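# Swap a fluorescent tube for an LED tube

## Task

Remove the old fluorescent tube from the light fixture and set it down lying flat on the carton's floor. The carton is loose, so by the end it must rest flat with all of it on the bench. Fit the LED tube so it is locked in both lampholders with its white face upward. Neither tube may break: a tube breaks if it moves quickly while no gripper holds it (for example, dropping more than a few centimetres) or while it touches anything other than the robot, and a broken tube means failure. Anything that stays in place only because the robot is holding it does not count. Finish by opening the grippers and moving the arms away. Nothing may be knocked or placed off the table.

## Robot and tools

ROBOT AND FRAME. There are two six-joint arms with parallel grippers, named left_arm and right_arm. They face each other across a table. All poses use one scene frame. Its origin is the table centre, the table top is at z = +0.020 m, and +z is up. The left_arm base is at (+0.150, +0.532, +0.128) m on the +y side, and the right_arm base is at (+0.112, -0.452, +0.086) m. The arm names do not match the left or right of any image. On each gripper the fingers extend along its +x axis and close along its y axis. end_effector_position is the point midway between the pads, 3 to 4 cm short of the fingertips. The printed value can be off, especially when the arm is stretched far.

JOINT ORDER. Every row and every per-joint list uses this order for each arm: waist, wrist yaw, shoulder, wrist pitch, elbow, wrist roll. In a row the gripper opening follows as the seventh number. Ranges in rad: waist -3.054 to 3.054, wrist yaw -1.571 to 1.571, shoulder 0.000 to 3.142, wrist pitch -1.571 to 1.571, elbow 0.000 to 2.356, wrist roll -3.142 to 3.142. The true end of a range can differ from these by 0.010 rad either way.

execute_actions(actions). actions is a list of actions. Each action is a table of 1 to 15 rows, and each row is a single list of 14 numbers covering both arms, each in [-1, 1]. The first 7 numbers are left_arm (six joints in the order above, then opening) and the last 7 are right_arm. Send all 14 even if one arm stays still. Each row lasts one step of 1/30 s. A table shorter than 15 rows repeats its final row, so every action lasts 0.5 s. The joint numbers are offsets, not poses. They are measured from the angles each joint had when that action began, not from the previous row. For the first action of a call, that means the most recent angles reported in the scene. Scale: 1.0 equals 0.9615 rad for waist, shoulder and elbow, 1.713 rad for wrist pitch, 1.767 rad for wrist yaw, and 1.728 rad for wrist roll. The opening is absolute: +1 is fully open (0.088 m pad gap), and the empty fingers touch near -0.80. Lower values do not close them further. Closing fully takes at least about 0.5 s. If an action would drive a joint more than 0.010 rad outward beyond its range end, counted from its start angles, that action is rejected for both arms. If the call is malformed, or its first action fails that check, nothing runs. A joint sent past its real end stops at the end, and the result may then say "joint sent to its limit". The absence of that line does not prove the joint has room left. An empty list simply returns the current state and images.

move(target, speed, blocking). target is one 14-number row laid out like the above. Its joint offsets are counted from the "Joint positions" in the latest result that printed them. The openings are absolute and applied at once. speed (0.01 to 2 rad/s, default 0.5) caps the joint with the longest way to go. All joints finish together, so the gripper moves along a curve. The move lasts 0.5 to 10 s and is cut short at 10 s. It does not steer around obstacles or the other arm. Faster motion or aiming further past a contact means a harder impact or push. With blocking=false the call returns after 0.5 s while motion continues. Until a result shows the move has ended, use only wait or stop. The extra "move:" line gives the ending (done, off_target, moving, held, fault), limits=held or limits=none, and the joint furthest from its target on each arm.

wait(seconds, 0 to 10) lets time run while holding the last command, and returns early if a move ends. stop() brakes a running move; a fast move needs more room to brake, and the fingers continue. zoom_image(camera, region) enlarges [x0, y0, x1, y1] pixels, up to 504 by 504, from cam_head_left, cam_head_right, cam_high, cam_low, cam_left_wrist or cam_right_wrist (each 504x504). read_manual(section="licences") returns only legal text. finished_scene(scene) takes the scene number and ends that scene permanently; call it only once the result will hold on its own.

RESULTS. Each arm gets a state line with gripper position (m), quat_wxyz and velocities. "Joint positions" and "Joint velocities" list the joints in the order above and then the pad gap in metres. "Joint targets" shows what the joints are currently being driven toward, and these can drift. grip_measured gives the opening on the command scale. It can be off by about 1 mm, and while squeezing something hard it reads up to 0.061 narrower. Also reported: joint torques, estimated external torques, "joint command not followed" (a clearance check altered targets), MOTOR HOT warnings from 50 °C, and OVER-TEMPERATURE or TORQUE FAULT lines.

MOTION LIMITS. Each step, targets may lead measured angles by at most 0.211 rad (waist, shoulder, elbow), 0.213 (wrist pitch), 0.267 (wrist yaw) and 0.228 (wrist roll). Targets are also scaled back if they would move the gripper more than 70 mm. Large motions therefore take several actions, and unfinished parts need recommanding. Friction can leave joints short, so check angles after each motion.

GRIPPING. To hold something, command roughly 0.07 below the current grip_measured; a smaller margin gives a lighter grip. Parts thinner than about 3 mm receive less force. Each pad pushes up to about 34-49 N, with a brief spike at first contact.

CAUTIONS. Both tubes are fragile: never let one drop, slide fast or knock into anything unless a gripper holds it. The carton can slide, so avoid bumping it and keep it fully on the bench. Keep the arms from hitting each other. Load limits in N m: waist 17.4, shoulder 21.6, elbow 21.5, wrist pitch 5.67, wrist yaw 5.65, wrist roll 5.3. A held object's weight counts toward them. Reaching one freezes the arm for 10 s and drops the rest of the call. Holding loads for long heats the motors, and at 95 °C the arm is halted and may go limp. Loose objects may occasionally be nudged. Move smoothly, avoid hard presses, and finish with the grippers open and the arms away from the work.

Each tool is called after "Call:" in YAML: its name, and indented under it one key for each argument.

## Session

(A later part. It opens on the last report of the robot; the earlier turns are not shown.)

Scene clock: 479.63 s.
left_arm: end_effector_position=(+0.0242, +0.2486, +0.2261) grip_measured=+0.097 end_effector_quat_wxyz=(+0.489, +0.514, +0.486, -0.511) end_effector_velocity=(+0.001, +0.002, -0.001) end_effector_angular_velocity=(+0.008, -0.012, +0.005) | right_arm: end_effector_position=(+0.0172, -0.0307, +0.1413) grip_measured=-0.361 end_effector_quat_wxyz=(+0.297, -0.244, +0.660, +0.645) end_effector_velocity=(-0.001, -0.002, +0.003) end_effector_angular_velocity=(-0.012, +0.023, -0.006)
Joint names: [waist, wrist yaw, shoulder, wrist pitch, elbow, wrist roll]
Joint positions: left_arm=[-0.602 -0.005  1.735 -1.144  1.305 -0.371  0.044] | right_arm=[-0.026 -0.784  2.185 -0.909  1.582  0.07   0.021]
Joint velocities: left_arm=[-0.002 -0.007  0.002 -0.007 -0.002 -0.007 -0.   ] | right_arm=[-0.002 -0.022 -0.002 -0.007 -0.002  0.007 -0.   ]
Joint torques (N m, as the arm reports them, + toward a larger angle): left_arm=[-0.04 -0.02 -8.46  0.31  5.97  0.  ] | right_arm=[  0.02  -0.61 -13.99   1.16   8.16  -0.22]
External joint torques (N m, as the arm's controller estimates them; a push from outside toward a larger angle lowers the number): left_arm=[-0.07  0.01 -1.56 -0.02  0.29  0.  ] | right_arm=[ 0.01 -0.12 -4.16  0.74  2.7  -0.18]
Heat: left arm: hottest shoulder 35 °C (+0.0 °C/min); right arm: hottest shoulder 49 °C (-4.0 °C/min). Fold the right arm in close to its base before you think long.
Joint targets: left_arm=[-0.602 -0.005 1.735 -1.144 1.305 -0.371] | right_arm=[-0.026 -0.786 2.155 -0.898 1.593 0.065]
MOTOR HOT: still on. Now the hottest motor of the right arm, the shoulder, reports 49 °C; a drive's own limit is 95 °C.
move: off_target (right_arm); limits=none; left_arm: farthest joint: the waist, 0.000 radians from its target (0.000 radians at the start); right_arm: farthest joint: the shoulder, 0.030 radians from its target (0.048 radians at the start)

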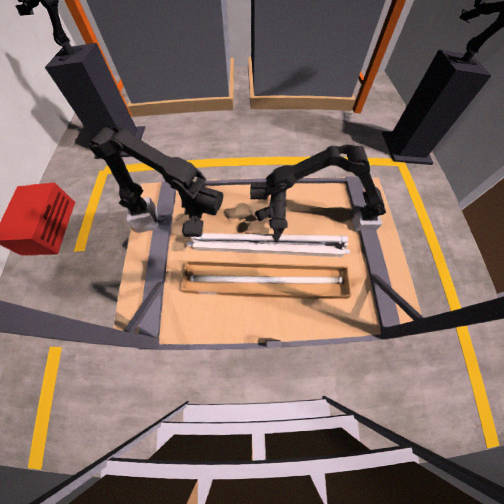

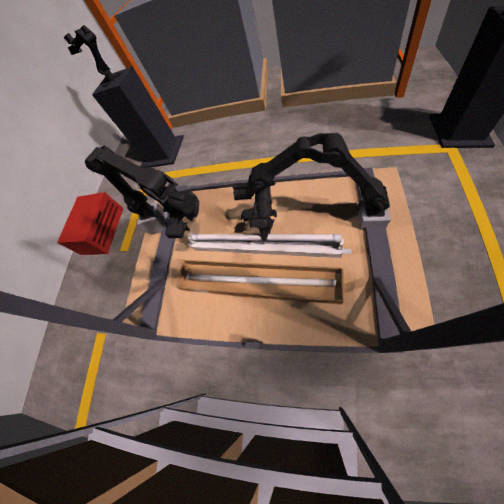

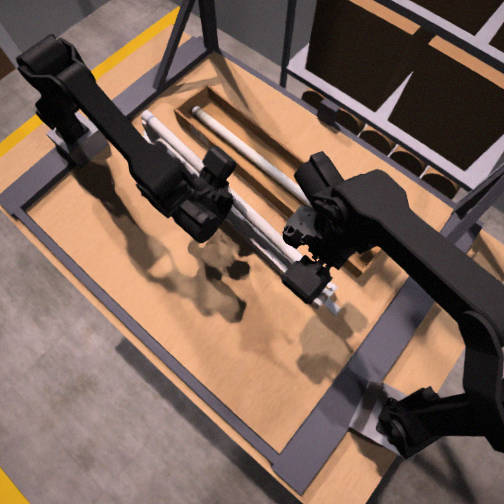

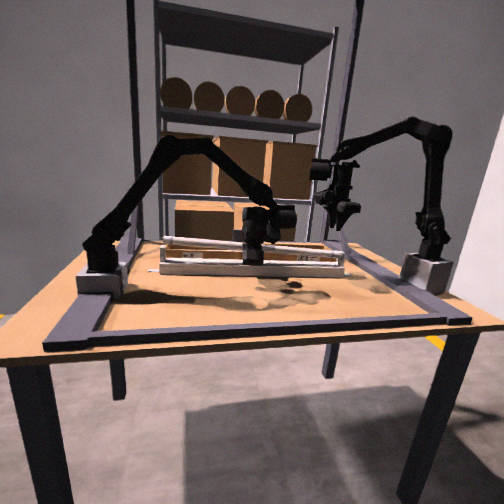

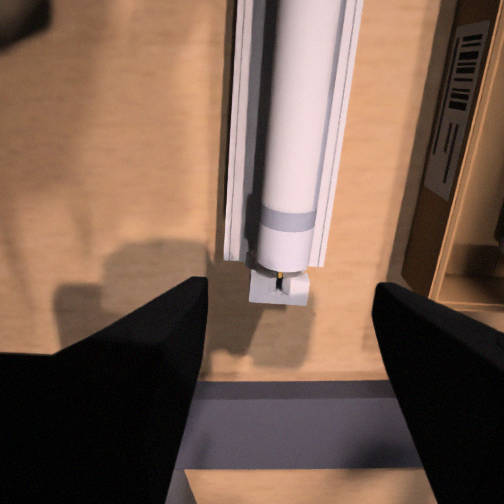

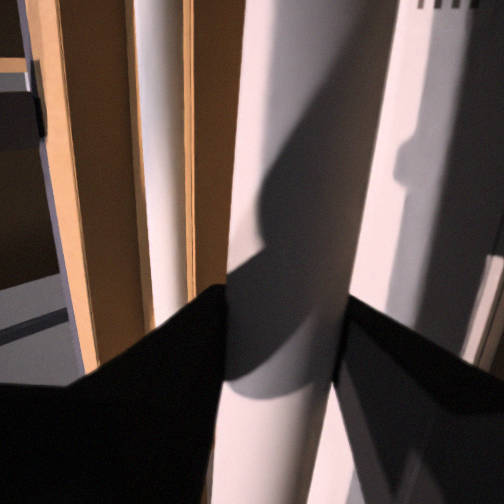

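Call:
move:
  target: [0,0,0,0,0,0,0.1,0,0,-0.045,0,-0.03,0,-0.42]
  speed: 0.04

Call:
move:
  target: [0,0,0,0,0,0,0.1,0,0,-0.045,-0.015,0.055,0,-0.42]
  speed: 0.04

Call:
zoom_image:
  camera: "cam_low"
  region: [150,200,360,290]

Scene clock: 499.77 s.
left_arm: end_effector_position=(+0.0242, +0.2486, +0.2261) grip_measured=+0.097 end_effector_quat_wxyz=(+0.489, +0.514, +0.486, -0.511) end_effector_velocity=(+0.003, -0.000, +0.001) end_effector_angular_velocity=(-0.007, -0.021, +0.005) | right_arm: end_effector_position=(+0.0173, -0.0361, +0.1439) grip_measured=-0.361 end_effector_quat_wxyz=(+0.297, -0.245, +0.661, +0.644) end_effector_velocity=(+0.003, -0.002, -0.004) end_effector_angular_velocity=(-0.008, -0.022, +0.002)
Joint names: [waist, wrist yaw, shoulder, wrist pitch, elbow, wrist roll]
Joint positions: left_arm=[-0.602 -0.005  1.735 -1.144  1.305 -0.371  0.044] | right_arm=[-0.026 -0.782  2.163 -0.911  1.559  0.071  0.021]
Joint velocities: left_arm=[-0.002 -0.022 -0.002 -0.007  0.002 -0.007 -0.   ] | right_arm=[-0.002  0.022  0.002 -0.007 -0.002 -0.007 -0.   ]
Joint torques (N m, as the arm reports them, + toward a larger angle): left_arm=[-0.04 -0.02 -8.46  0.31  5.98  0.  ] | right_arm=[  0.05  -0.59 -12.98   0.57   6.04  -0.05]
External joint torques (N m, as the arm's controller estimates them; a push from outside toward a larger angle lowers the number): left_arm=[-0.05  0.02 -1.49 -0.03  0.25  0.  ] | right_arm=[ 0.13 -0.11 -3.41  0.15  0.63 -0.01]
Heat: left arm: hottest shoulder 35 °C (+0.0 °C/min); right arm: hottest shoulder 55 °C (+4.0 °C/min). Fold the right arm in close to its base before you think long.
Joint targets: left_arm=[-0.602 -0.005 1.735 -1.144 1.305 -0.371] | right_arm=[-0.026 -0.784 2.142 -0.909 1.553 0.070]
MOTOR HOT: still on. Now the hottest motor of the right arm, the shoulder, reports 55 °C; a drive's own limit is 95 °C.
move: off_target (right_arm); limits=none; left_arm: farthest joint: the waist, 0.000 radians from its target (0.000 radians at the start); right_arm: farthest joint: the shoulder, 0.022 radians from its target (0.043 radians at the start)

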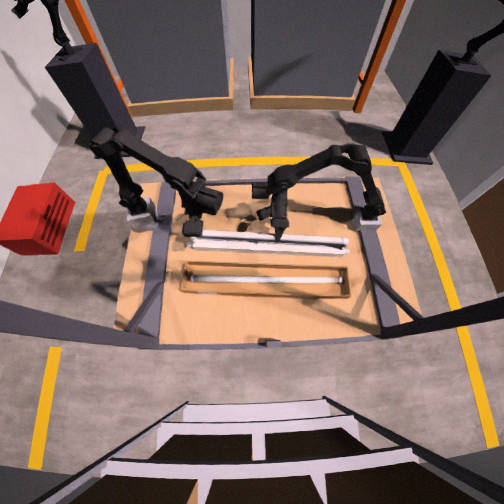

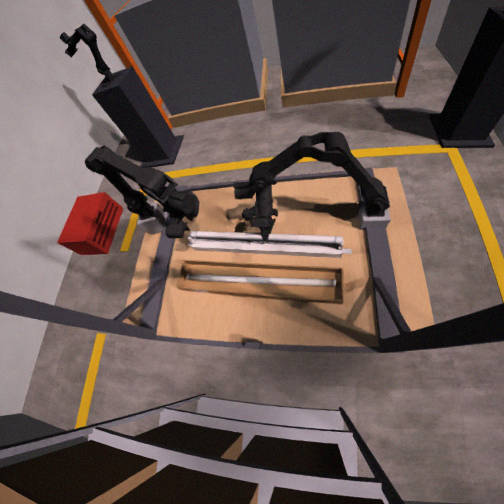

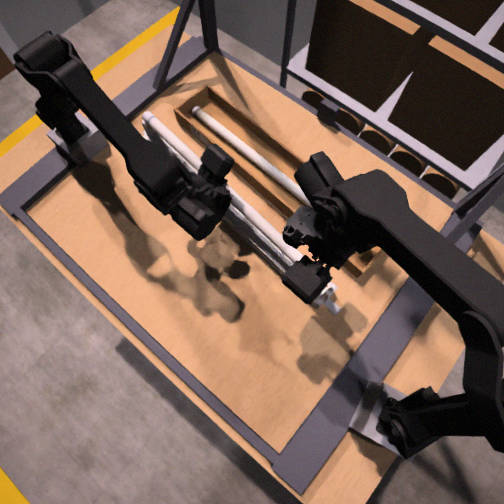

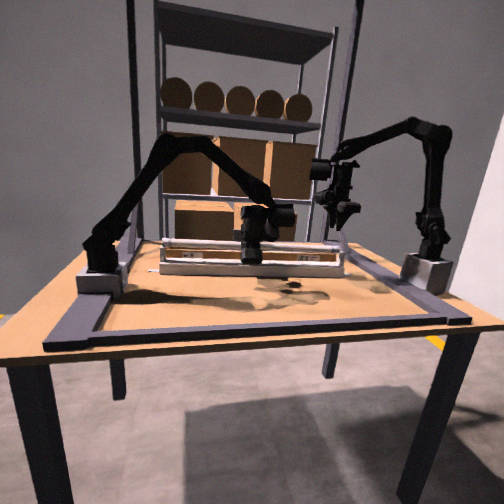

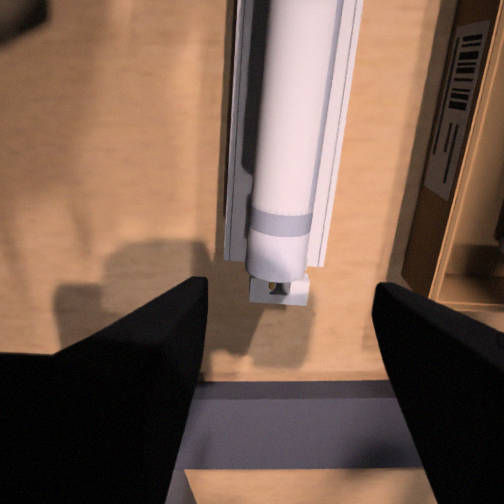

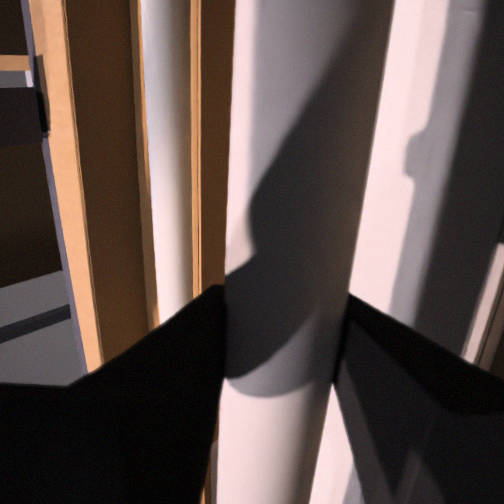

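Scene clock: 501.40 s.
left_arm: end_effector_position=(+0.0242, +0.2486, +0.2261) grip_measured=+0.097 end_effector_quat_wxyz=(+0.489, +0.514, +0.486, -0.511) end_effector_velocity=(-0.001, -0.001, +0.000) end_effector_angular_velocity=(-0.004, +0.010, -0.005) | right_arm: end_effector_position=(+0.0175, -0.0292, +0.1625) grip_measured=-0.361 end_effector_quat_wxyz=(+0.302, -0.240, +0.649, +0.656) end_effector_velocity=(-0.001, +0.001, +0.005) end_effector_angular_velocity=(+0.028, +0.020, +0.015)
Joint names: [waist, wrist yaw, shoulder, wrist pitch, elbow, wrist roll]
Joint positions: left_arm=[-0.602 -0.005  1.735 -1.144  1.305 -0.371  0.044] | right_arm=[-0.026 -0.782  2.141 -0.936  1.6    0.071  0.021]
Joint velocities: left_arm=[ 0.002  0.007 -0.002  0.007 -0.002  0.007 -0.   ] | right_arm=[-0.002 -0.022 -0.007  0.007 -0.002 -0.022  0.   ]
Joint torques (N m, as the arm reports them, + toward a larger angle): left_arm=[-0.05 -0.02 -8.46  0.31  5.98  0.  ] | right_arm=[  0.01  -0.58 -12.83   0.34   8.29  -0.1 ]
External joint torques (N m, as the arm's controller estimates them; a push from outside toward a larger angle lowers the number): left_arm=[-0.07  0.01 -1.49 -0.03  0.26  0.  ] | right_arm=[-0.01 -0.09 -3.05 -0.14  2.63 -0.05]
Heat: left arm: hottest shoulder 35 °C (+0.0 °C/min); right arm: hottest shoulder 56 °C (+5.1 °C/min). Fold the right arm in close to its base before you think long.
Joint targets: left_arm=[-0.602 -0.005 1.735 -1.144 1.305 -0.371] | right_arm=[-0.026 -0.782 2.120 -0.937 1.612 0.071]
MOTOR HOT: still on. Now the hottest motor of the right arm, the shoulder, reports 56 °C; a drive's own limit is 95 °C.
move: off_target (right_arm); limits=none; left_arm: farthest joint: the waist, 0.000 radians from its target (0.000 radians at the start); right_arm: farthest joint: the shoulder, 0.022 radians from its target (0.044 radians at the start)

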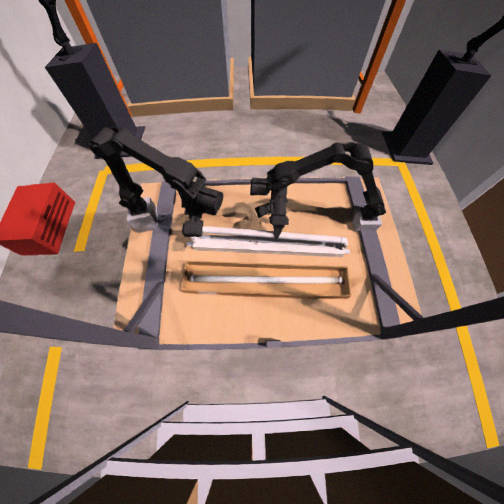

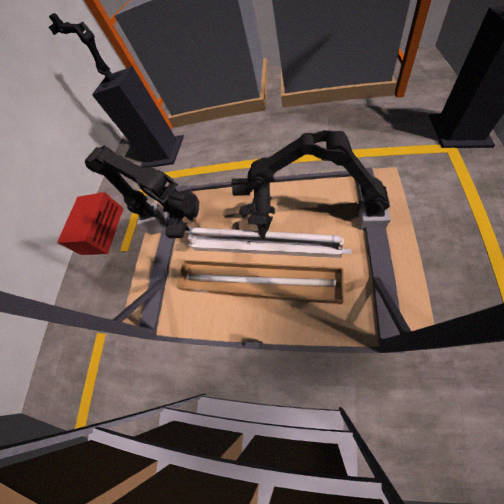

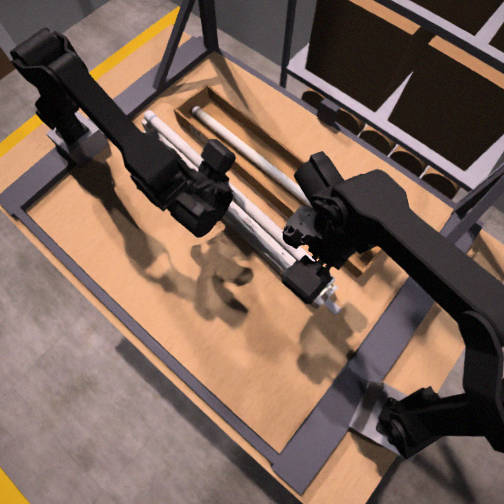

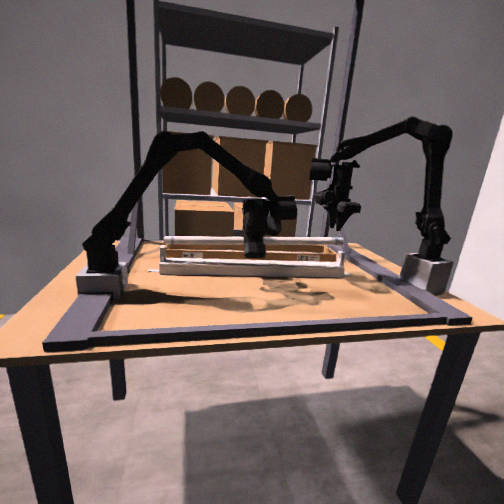

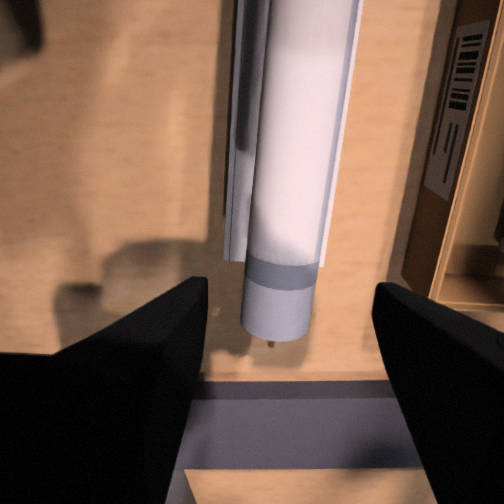

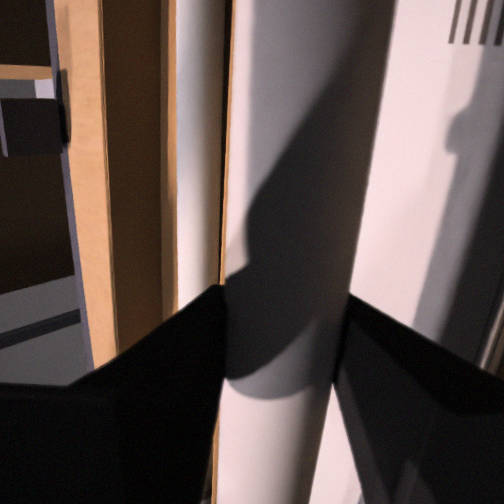

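Region (150, 200, 360, 290) of cam_low's 504x504 image, scaled by 2.400, with more detail than that image has; it fills the top 216 rows of this view, and the rest is white.

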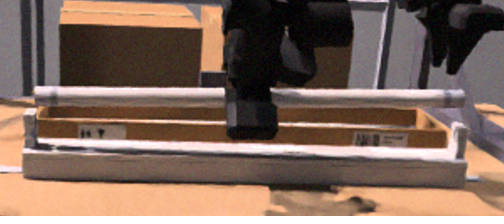

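Call:
move:
  target: [0,0,0,0,0,0,0.1,0.005,0,0.051,0.014,-0.017,-0.008,-0.42]
  speed: 0.04

Call:
zoom_image:
  camera: "cam_low"
  region: [150,225,210,270]

Call:
zoom_image:
  camera: "cam_low"
  region: [295,225,355,270]

Call:
zoom_image:
  camera: "cam_head_right"
  region: [320,225,355,260]

Scene clock: 512.10 s.
left_arm: end_effector_position=(+0.0242, +0.2486, +0.2261) grip_measured=+0.097 end_effector_quat_wxyz=(+0.489, +0.514, +0.486, -0.511) end_effector_velocity=(+0.000, +0.001, +0.001) end_effector_angular_velocity=(+0.005, +0.006, -0.005) | right_arm: end_effector_position=(+0.0169, -0.0293, +0.1455) grip_measured=-0.361 end_effector_quat_wxyz=(+0.297, -0.245, +0.653, +0.651) end_effector_velocity=(+0.000, -0.004, +0.001) end_effector_angular_velocity=(-0.017, +0.007, +0.003)
Joint names: [waist, wrist yaw, shoulder, wrist pitch, elbow, wrist roll]
Joint positions: left_arm=[-0.602 -0.005  1.735 -1.144  1.305 -0.371  0.044] | right_arm=[-0.024 -0.781  2.178 -0.913  1.59   0.061  0.021]
Joint velocities: left_arm=[ 0.002  0.007 -0.002 -0.007  0.002  0.007 -0.   ] | right_arm=[-0.002 -0.007 -0.002 -0.022 -0.002 -0.007 -0.   ]
Joint torques (N m, as the arm reports them, + toward a larger angle): left_arm=[-0.03 -0.02 -8.46  0.31  5.98  0.  ] | right_arm=[ 0.31 -0.56 -9.35  0.5   5.96 -0.16]
External joint torques (N m, as the arm's controller estimates them; a push from outside toward a larger angle lowers the number): left_arm=[-0.06  0.01 -1.58 -0.01  0.32  0.  ] | right_arm=[ 0.23 -0.07  0.46  0.08  0.49 -0.12]
Heat: left arm: hottest shoulder 35 °C (+0.0 °C/min); right arm: hottest shoulder 57 °C (+7.1 °C/min). Fold the right arm in close to its base before you think long.
Joint targets: left_arm=[-0.602 -0.005 1.735 -1.144 1.305 -0.371] | right_arm=[-0.021 -0.782 2.190 -0.912 1.583 0.057]
MOTOR HOT: still on. Now the hottest motor of the right arm, the shoulder, reports 57 °C; a drive's own limit is 95 °C.
move: off_target (right_arm); limits=none; left_arm: farthest joint: the waist, 0.000 radians from its target (0.000 radians at the start); right_arm: farthest joint: the shoulder, 0.012 radians from its target (0.049 radians at the start)

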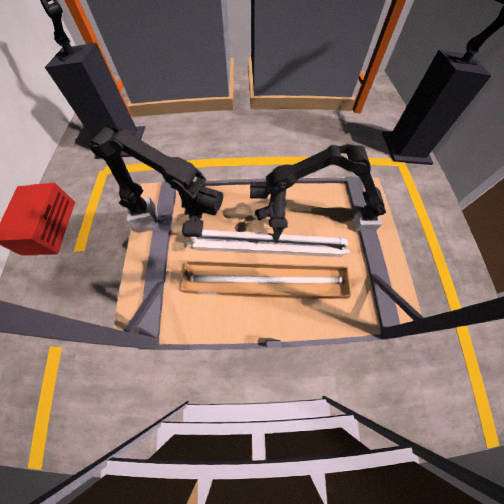

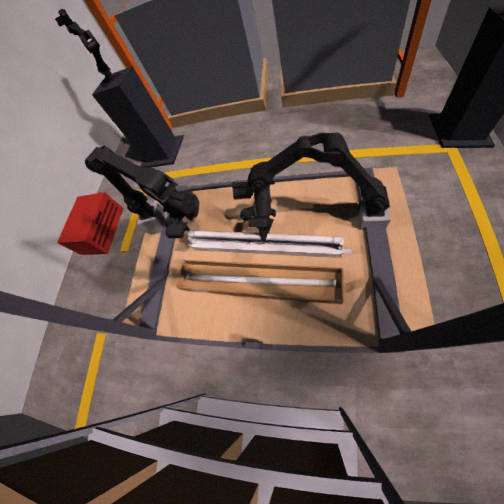

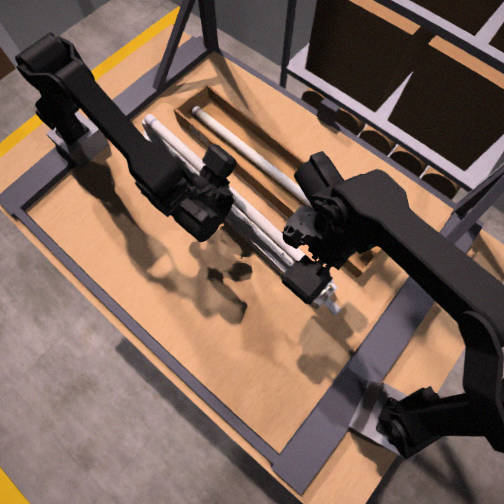

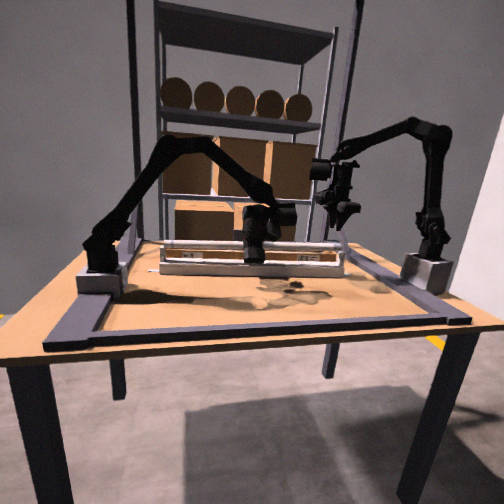

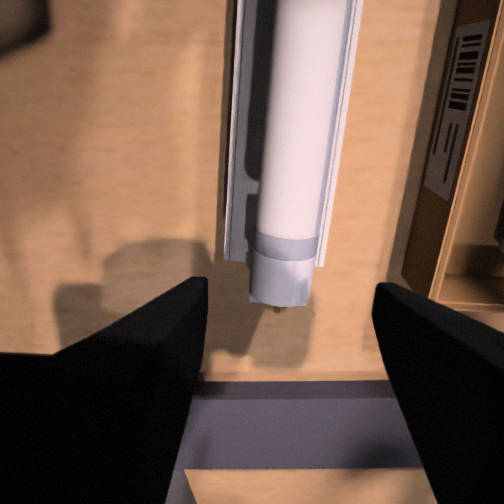

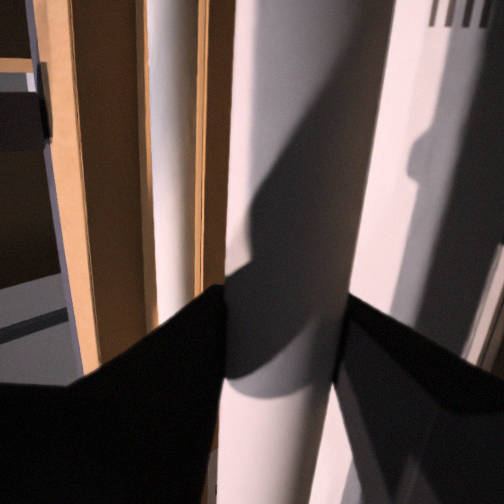

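Region (150, 225, 210, 270) of cam_low's 504x504 image, scaled by 8.400, with more detail than that image has; it fills the top 378 rows of this view, and the rest is white.

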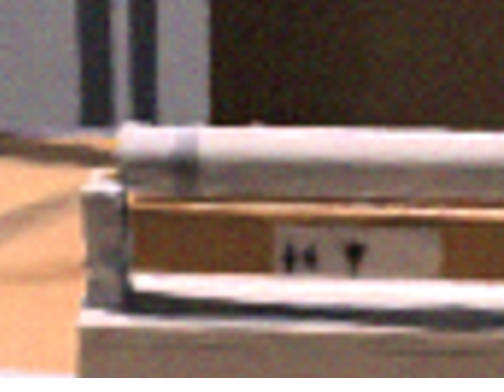

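Region (295, 225, 355, 270) of cam_low's 504x504 image, scaled by 8.400, with more detail than that image has; it fills the top 378 rows of this view, and the rest is white.

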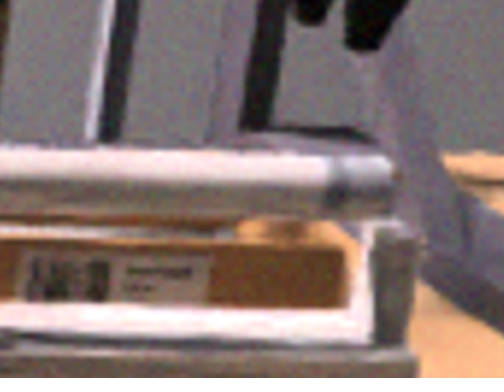

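Region (320, 225, 355, 260) of cam_head_right's 504x504 image, scaled by 14.400, with more detail than that image has.

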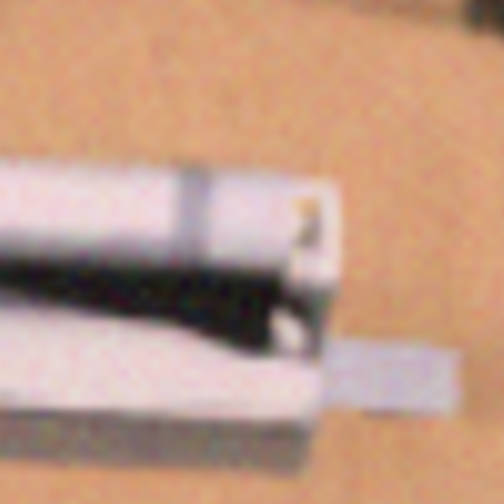

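Call:
move:
  target: [0,0,0,0,0,0,0.1,0,0,0.022,0.009,-0.019,0,-0.42]
  speed: 0.03

Call:
zoom_image:
  camera: "cam_low"
  region: [150,200,360,290]

Call:
zoom_image:
  camera: "cam_left_wrist"
  region: [220,230,340,330]

Scene clock: 517.60 s.
left_arm: end_effector_position=(+0.0242, +0.2486, +0.2261) grip_measured=+0.097 end_effector_quat_wxyz=(+0.489, +0.514, +0.486, -0.511) end_effector_velocity=(+0.001, +0.002, +0.000) end_effector_angular_velocity=(+0.004, -0.010, +0.020) | right_arm: end_effector_position=(+0.0170, -0.0293, +0.1402) grip_measured=-0.361 end_effector_quat_wxyz=(+0.297, -0.246, +0.654, +0.651) end_effector_velocity=(-0.001, -0.002, +0.003) end_effector_angular_velocity=(-0.012, +0.023, -0.006)
Joint names: [waist, wrist yaw, shoulder, wrist pitch, elbow, wrist roll]
Joint positions: left_arm=[-0.602 -0.005  1.735 -1.144  1.305 -0.371  0.044] | right_arm=[-0.024 -0.781  2.186 -0.898  1.581  0.061  0.021]
Joint velocities: left_arm=[-0.002 -0.007 -0.002 -0.007 -0.002 -0.022 -0.   ] | right_arm=[-0.002 -0.022 -0.002 -0.007 -0.002  0.007 -0.   ]
Joint torques (N m, as the arm reports them, + toward a larger angle): left_arm=[-0.06 -0.02 -8.46  0.31  5.98  0.  ] | right_arm=[-0.05 -0.56 -9.27  0.32  5.46 -0.05]
External joint torques (N m, as the arm's controller estimates them; a push from outside toward a larger angle lowers the number): left_arm=[-0.06  0.01 -1.54 -0.01  0.3   0.  ] | right_arm=[-0.04 -0.07  0.62 -0.11 -0.03 -0.01]
Heat: left arm: hottest shoulder 35 °C (+0.0 °C/min); right arm: hottest shoulder 56 °C (+6.0 °C/min). Fold the right arm in close to its base before you think long.
Joint targets: left_arm=[-0.602 -0.005 1.735 -1.144 1.305 -0.371] | right_arm=[-0.024 -0.781 2.199 -0.898 1.571 0.061]
MOTOR HOT: still on. Now the hottest motor of the right arm, the shoulder, reports 56 °C; a drive's own limit is 95 °C.
move: off_target (right_arm); limits=none; left_arm: farthest joint: the waist, 0.000 radians from its target (0.000 radians at the start); right_arm: farthest joint: the shoulder, 0.013 radians from its target (0.021 radians at the start)

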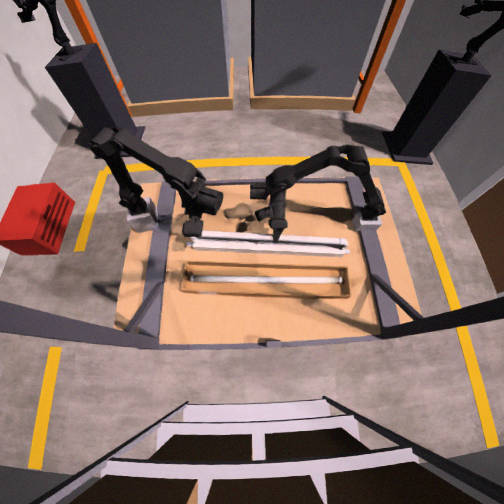

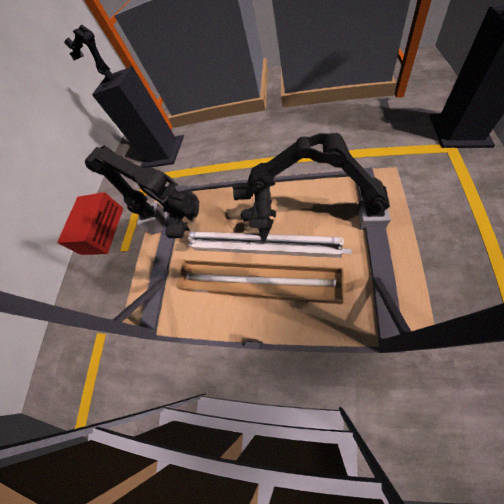

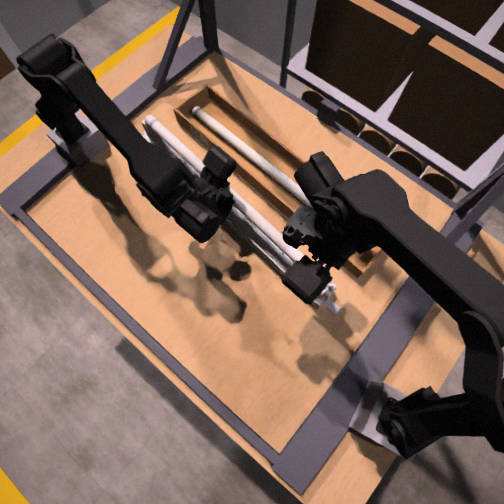

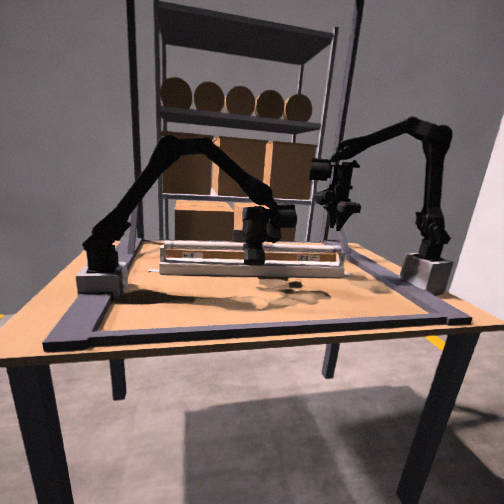

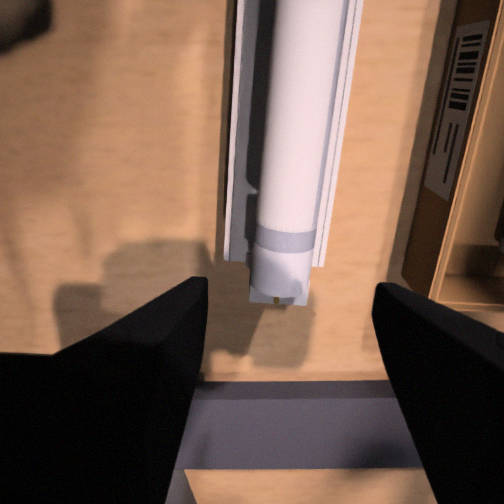

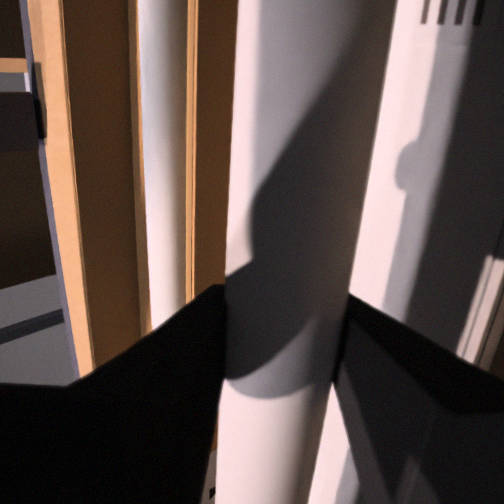

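Region (150, 200, 360, 290) of cam_low's 504x504 image, scaled by 2.400, with more detail than that image has; it fills the top 216 rows of this view, and the rest is white.

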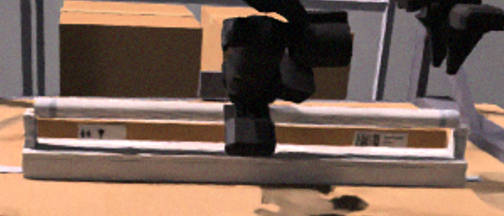

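Region (220, 230, 340, 330) of cam_left_wrist's 504x504 image, scaled by 4.200, with more detail than that image has.

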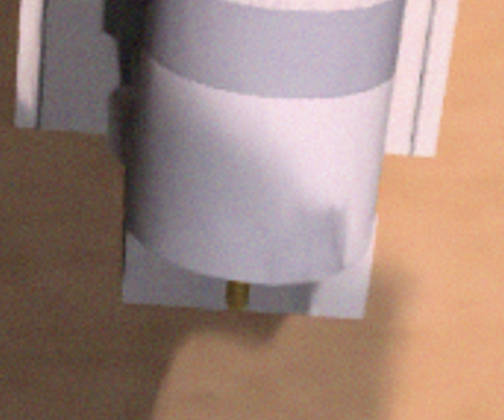

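Going in. Down 8 mm more.

Call:
move:
  target: [0,0,0,0,0,0,0.1,0,0,0.026,0.016,-0.025,0,-0.42]
  speed: 0.03

Call:
zoom_image:
  camera: "cam_low"
  region: [150,200,360,290]

Scene clock: 521.30 s.
left_arm: end_effector_position=(+0.0242, +0.2486, +0.2261) grip_measured=+0.097 end_effector_quat_wxyz=(+0.489, +0.514, +0.486, -0.511) end_effector_velocity=(+0.004, +0.003, +0.001) end_effector_angular_velocity=(+0.007, -0.027, -0.010) | right_arm: end_effector_position=(+0.0172, -0.0291, +0.1325) grip_measured=-0.361 end_effector_quat_wxyz=(+0.298, -0.246, +0.653, +0.651) end_effector_velocity=(+0.002, -0.002, -0.000) end_effector_angular_velocity=(-0.002, -0.008, +0.002)
Joint names: [waist, wrist yaw, shoulder, wrist pitch, elbow, wrist roll]
Joint positions: left_arm=[-0.602 -0.005  1.735 -1.144  1.305 -0.371  0.044] | right_arm=[-0.025 -0.78   2.197 -0.871  1.566  0.061  0.021]
Joint velocities: left_arm=[-0.002 -0.022 -0.002 -0.022  0.002  0.007 -0.   ] | right_arm=[-0.002  0.007 -0.002 -0.007 -0.002 -0.007 -0.   ]
Joint torques (N m, as the arm reports them, + toward a larger angle): left_arm=[-0.05 -0.02 -8.45  0.32  5.98  0.  ] | right_arm=[ 0.05 -0.57 -9.2   0.37  5.55 -0.08]
External joint torques (N m, as the arm's controller estimates them; a push from outside toward a larger angle lowers the number): left_arm=[-0.09  0.02 -1.5   0.01  0.31  0.  ] | right_arm=[ 0.06 -0.09  0.66 -0.06  0.13 -0.04]
Heat: left arm: hottest shoulder 35 °C (+0.0 °C/min); right arm: hottest shoulder 55 °C (+6.1 °C/min). Fold the right arm in close to its base before you think long.
Joint targets: left_arm=[-0.602 -0.005 1.735 -1.144 1.305 -0.371] | right_arm=[-0.024 -0.781 2.211 -0.870 1.557 0.061]
MOTOR HOT: still on. Now the hottest motor of the right arm, the shoulder, reports 55 °C; a drive's own limit is 95 °C.
move: off_target (right_arm); limits=none; left_arm: farthest joint: the waist, 0.000 radians from its target (0.000 radians at the start); right_arm: farthest joint: the shoulder, 0.014 radians from its target (0.025 radians at the start)

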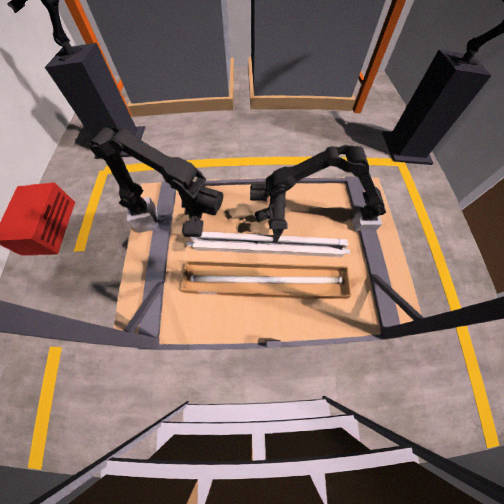

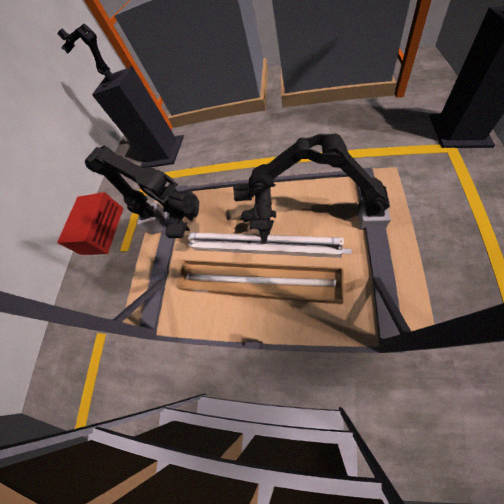

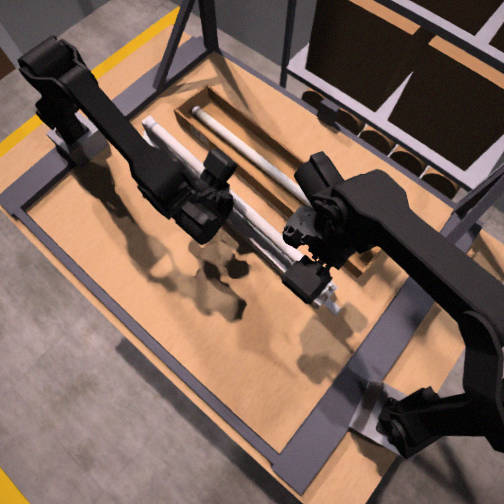

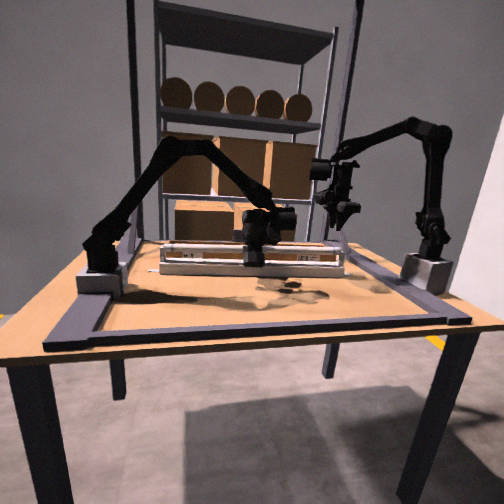

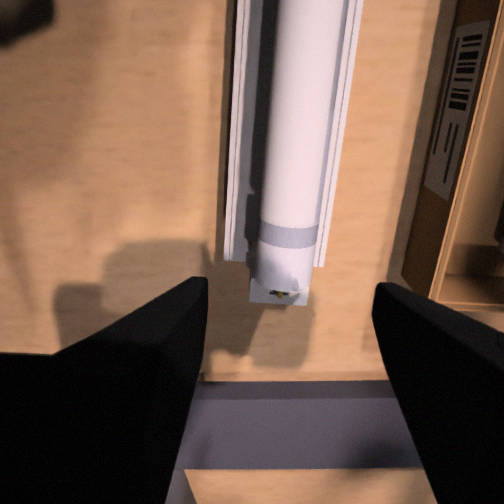

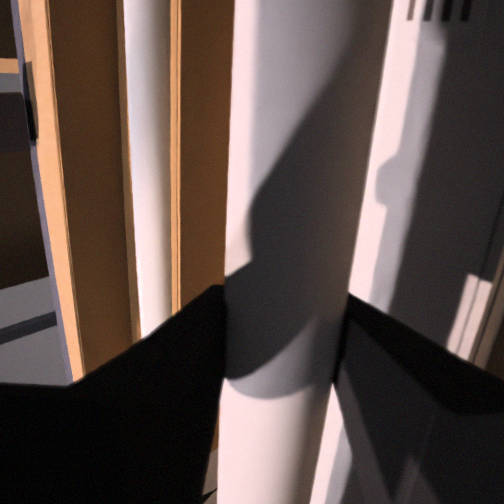

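Region (150, 200, 360, 290) of cam_low's 504x504 image, scaled by 2.400, with more detail than that image has; it fills the top 216 rows of this view, and the rest is white.

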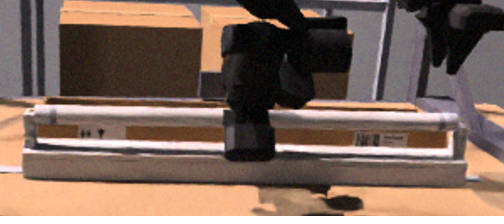

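Call:
move:
  target: [0,0,0,0,0,0,0.1,0,0,0.035,0.025,-0.036,0,-0.42]
  speed: 0.03

Call:
zoom_image:
  camera: "cam_low"
  region: [150,200,360,290]

Scene clock: 526.23 s.
left_arm: end_effector_position=(+0.0242, +0.2486, +0.2261) grip_measured=+0.097 end_effector_quat_wxyz=(+0.489, +0.514, +0.486, -0.511) end_effector_velocity=(+0.003, -0.000, +0.003) end_effector_angular_velocity=(-0.011, -0.019, +0.005) | right_arm: end_effector_position=(+0.0177, -0.0292, +0.1233) grip_measured=-0.361 end_effector_quat_wxyz=(+0.299, -0.244, +0.653, +0.652) end_effector_velocity=(-0.001, -0.004, +0.002) end_effector_angular_velocity=(-0.006, +0.021, +0.015)
Joint names: [waist, wrist yaw, shoulder, wrist pitch, elbow, wrist roll]
Joint positions: left_arm=[-0.602 -0.005  1.735 -1.144  1.305 -0.371  0.044] | right_arm=[-0.026 -0.782  2.208 -0.833  1.543  0.062  0.021]
Joint velocities: left_arm=[-0.002 -0.022 -0.007 -0.007  0.002 -0.007 -0.   ] | right_arm=[-0.002 -0.022 -0.002 -0.022 -0.002 -0.022 -0.   ]
Joint torques (N m, as the arm reports them, + toward a larger angle): left_arm=[-0.04 -0.03 -8.46  0.31  5.98  0.  ] | right_arm=[-0.04 -0.47 -8.27  0.77  5.27 -0.09]
External joint torques (N m, as the arm's controller estimates them; a push from outside toward a larger angle lowers the number): left_arm=[-0.05  0.01 -1.47 -0.02  0.25  0.  ] | right_arm=[ 0.03  0.01  1.67  0.33 -0.13 -0.05]
Heat: left arm: hottest shoulder 35 °C (+0.0 °C/min); right arm: hottest shoulder 54 °C (+5.1 °C/min). Fold the right arm in close to its base before you think long.
Joint targets: left_arm=[-0.602 -0.005 1.735 -1.144 1.305 -0.371] | right_arm=[-0.025 -0.780 2.230 -0.828 1.531 0.061]
MOTOR HOT: still on. Now the hottest motor of the right arm, the shoulder, reports 54 °C; a drive's own limit is 95 °C.
move: off_target (right_arm); limits=none; left_arm: farthest joint: the waist, 0.000 radians from its target (0.000 radians at the start); right_arm: farthest joint: the shoulder, 0.023 radians from its target (0.034 radians at the start)

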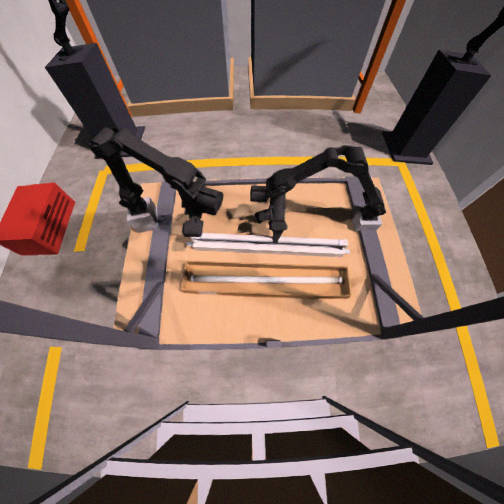

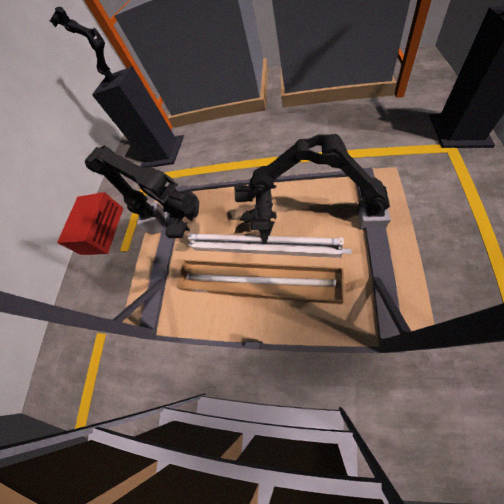

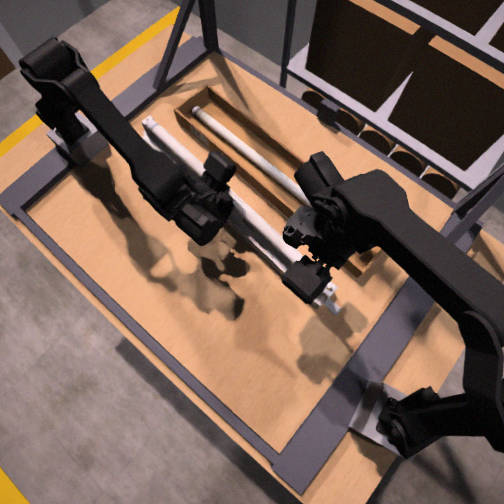

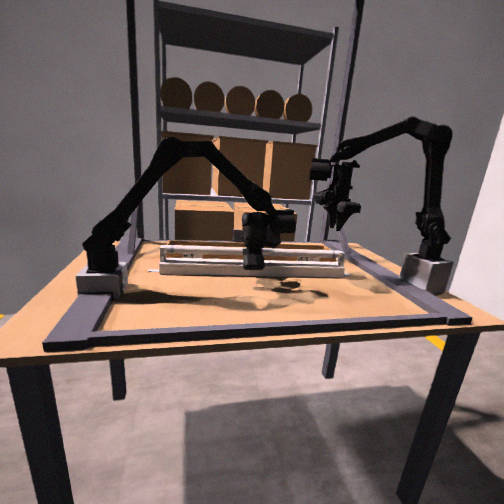

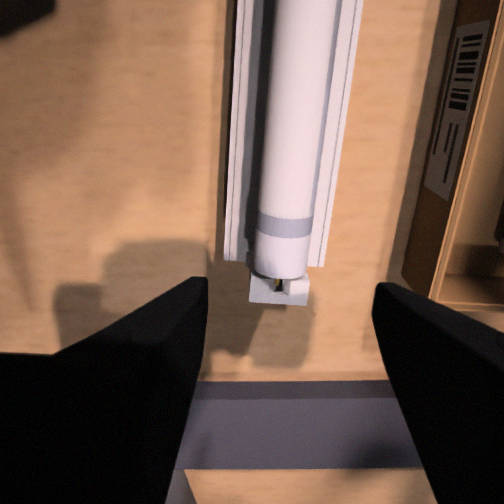

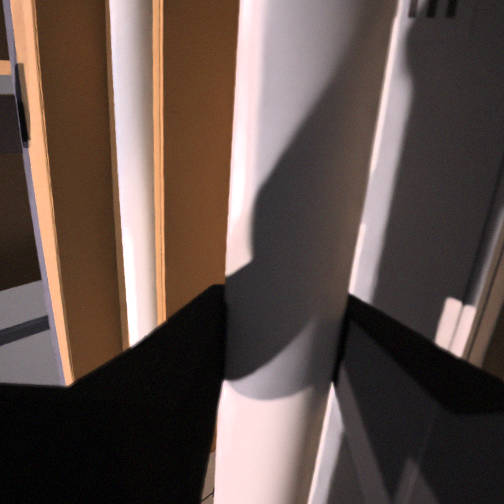

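Region (150, 200, 360, 290) of cam_low's 504x504 image, scaled by 2.400, with more detail than that image has; it fills the top 216 rows of this view, and the rest is white.

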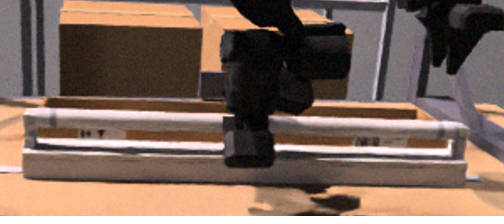

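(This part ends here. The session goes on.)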